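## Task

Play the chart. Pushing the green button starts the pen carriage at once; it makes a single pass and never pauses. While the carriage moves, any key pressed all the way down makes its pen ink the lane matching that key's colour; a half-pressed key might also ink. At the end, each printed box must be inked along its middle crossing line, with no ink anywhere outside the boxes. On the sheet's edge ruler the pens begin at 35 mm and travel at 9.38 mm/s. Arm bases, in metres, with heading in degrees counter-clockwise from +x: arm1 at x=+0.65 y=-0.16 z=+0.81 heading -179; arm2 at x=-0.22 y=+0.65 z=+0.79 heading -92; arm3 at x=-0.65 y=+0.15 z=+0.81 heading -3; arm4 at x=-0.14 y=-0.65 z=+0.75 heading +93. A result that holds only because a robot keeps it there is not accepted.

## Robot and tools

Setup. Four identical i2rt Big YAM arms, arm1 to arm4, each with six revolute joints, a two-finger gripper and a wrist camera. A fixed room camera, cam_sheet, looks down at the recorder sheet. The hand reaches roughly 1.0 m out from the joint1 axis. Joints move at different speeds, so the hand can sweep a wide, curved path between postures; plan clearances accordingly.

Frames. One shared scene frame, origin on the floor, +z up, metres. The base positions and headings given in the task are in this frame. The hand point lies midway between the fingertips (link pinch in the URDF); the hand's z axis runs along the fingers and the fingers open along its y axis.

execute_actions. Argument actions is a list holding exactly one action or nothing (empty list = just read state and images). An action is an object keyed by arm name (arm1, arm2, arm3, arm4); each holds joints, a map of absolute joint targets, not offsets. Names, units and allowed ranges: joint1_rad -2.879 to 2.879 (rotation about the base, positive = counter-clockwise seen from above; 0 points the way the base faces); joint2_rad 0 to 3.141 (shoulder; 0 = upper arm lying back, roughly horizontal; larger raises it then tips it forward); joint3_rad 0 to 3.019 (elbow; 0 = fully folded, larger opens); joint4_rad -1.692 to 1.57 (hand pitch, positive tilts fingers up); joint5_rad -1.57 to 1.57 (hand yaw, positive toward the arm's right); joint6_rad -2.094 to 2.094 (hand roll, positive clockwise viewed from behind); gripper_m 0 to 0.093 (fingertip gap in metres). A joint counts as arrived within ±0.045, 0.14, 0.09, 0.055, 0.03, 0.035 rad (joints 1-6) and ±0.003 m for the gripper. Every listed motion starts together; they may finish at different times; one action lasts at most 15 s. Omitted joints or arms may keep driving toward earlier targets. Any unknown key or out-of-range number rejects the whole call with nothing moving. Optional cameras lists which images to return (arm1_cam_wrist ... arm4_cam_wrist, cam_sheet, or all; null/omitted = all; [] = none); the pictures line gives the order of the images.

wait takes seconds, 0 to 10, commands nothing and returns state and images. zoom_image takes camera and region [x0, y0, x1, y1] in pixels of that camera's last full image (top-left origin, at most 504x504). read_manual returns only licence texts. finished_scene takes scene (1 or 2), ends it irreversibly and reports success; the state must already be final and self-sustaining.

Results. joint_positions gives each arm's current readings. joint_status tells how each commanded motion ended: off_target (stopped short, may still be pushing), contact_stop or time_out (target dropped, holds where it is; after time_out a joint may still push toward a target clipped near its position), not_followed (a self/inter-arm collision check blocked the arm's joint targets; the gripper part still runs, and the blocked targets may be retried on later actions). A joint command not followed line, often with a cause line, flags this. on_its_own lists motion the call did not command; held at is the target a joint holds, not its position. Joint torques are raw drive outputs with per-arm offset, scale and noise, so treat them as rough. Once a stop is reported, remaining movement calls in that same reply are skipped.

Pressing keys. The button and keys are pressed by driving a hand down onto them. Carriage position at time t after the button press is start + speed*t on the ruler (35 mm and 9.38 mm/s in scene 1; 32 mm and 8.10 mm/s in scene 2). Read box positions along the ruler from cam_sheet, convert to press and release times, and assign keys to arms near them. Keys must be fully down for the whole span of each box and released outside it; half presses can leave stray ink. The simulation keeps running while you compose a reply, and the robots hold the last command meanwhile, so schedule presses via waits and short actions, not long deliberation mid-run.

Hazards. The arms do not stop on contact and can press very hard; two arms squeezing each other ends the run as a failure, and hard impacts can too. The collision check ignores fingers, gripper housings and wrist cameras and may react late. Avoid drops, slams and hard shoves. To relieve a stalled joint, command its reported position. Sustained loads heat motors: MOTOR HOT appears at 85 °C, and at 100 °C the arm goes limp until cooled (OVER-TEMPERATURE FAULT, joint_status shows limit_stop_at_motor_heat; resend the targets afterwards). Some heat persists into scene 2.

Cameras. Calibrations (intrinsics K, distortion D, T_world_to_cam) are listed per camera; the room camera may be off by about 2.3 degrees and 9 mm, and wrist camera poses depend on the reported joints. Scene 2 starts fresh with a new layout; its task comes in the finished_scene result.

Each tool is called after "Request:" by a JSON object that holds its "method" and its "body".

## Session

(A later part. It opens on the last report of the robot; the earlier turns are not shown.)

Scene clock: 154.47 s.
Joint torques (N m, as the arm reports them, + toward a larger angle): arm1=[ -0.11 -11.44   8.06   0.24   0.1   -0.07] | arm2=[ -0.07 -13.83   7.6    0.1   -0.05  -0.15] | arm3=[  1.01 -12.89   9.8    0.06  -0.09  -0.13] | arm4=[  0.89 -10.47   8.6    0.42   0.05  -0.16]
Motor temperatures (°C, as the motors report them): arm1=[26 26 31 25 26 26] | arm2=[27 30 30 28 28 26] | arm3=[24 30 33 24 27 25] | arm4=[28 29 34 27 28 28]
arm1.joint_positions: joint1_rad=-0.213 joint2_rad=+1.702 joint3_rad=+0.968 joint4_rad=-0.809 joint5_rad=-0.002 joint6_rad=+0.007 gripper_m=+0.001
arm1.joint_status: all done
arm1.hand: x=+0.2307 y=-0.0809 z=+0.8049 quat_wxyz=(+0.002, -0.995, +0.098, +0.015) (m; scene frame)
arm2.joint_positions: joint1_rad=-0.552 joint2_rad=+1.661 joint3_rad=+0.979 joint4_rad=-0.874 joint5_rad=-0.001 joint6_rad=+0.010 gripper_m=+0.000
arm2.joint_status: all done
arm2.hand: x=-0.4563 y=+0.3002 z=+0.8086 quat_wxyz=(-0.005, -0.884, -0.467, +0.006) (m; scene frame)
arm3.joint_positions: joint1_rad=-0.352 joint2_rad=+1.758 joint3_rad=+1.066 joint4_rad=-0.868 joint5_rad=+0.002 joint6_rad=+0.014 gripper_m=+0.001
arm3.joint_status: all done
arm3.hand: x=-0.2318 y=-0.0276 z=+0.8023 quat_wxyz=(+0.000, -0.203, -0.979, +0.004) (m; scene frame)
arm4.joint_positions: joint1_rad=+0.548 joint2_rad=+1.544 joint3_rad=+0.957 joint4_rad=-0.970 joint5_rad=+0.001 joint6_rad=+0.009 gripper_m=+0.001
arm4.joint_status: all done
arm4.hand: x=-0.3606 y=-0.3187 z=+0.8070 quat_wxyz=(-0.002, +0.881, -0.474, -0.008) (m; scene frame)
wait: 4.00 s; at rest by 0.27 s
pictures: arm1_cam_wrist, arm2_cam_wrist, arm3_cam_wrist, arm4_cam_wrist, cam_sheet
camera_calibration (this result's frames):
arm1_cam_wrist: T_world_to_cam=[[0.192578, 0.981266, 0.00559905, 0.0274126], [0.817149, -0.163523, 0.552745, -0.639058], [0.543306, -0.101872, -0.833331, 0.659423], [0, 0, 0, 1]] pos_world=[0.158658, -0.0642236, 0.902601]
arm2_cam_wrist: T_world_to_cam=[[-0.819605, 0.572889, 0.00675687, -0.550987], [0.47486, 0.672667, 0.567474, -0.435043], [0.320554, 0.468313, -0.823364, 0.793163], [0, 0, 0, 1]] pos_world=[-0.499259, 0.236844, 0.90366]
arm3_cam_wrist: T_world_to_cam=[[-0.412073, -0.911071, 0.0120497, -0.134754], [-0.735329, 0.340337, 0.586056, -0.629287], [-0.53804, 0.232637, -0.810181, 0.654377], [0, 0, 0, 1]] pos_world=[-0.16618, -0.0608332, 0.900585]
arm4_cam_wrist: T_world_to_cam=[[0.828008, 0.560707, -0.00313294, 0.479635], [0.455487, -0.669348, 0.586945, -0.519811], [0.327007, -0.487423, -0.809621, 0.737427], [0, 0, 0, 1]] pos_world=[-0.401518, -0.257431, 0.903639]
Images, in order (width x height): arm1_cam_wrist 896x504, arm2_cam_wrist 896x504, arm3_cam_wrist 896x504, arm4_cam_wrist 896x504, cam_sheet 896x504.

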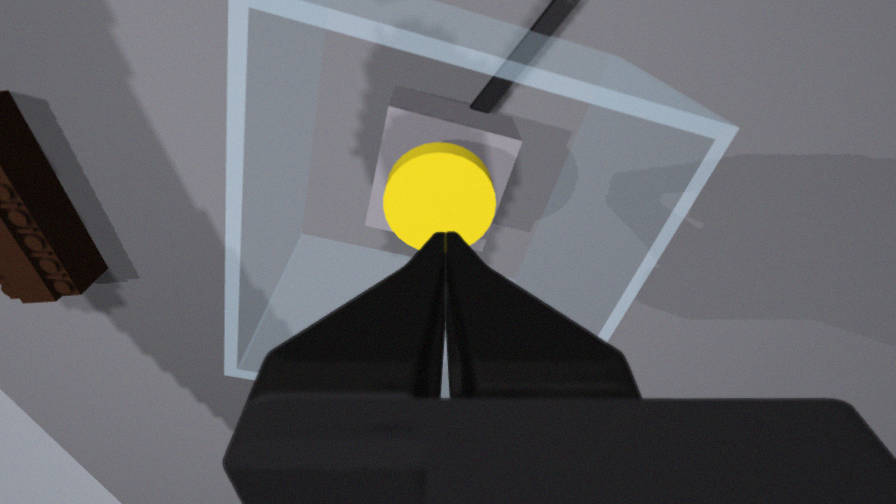

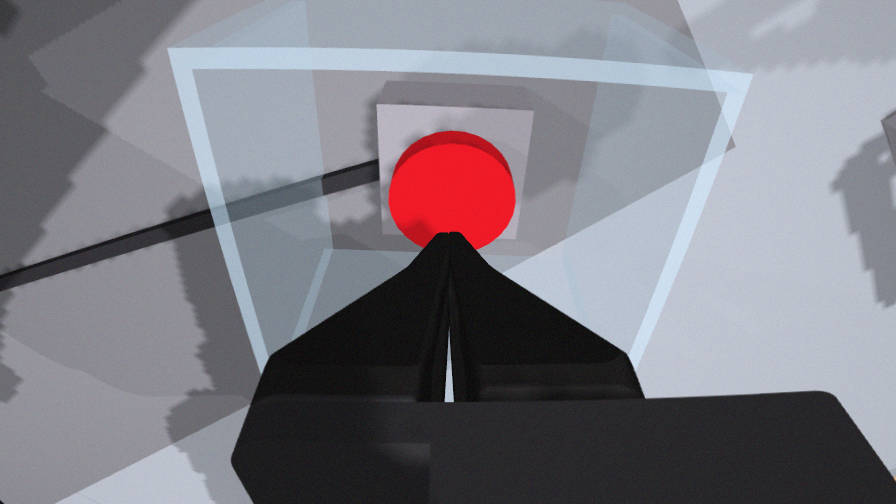

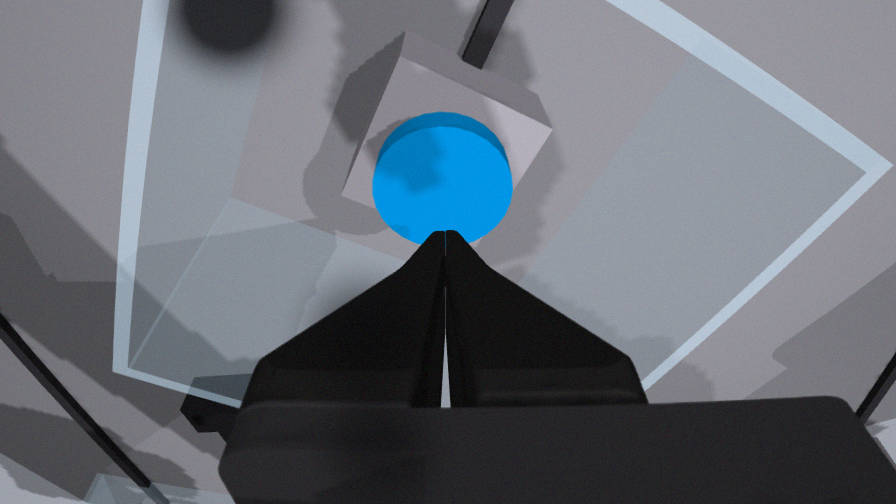

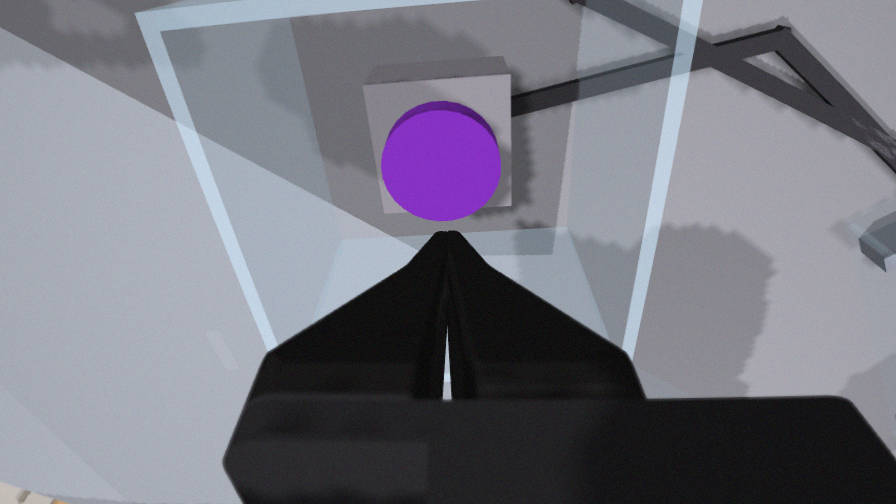

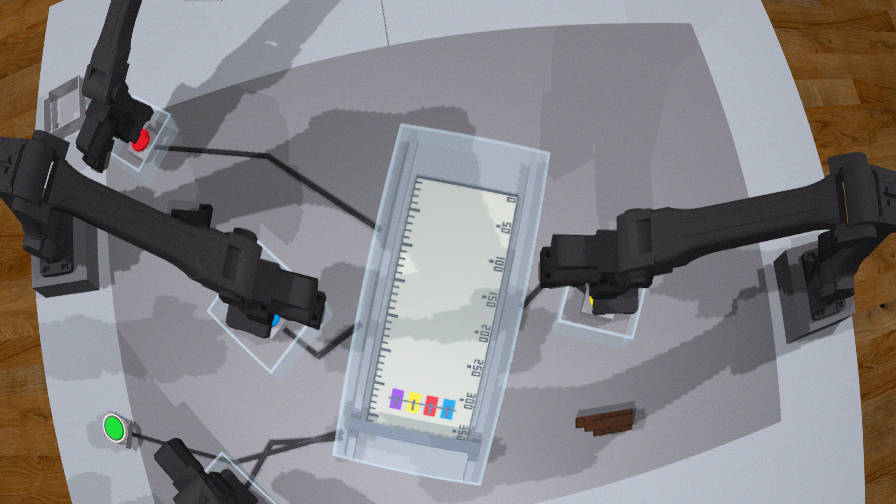

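Request:
{"method": "finished_scene", "body": {"scene": 1}}

The scene is finished: the task was done.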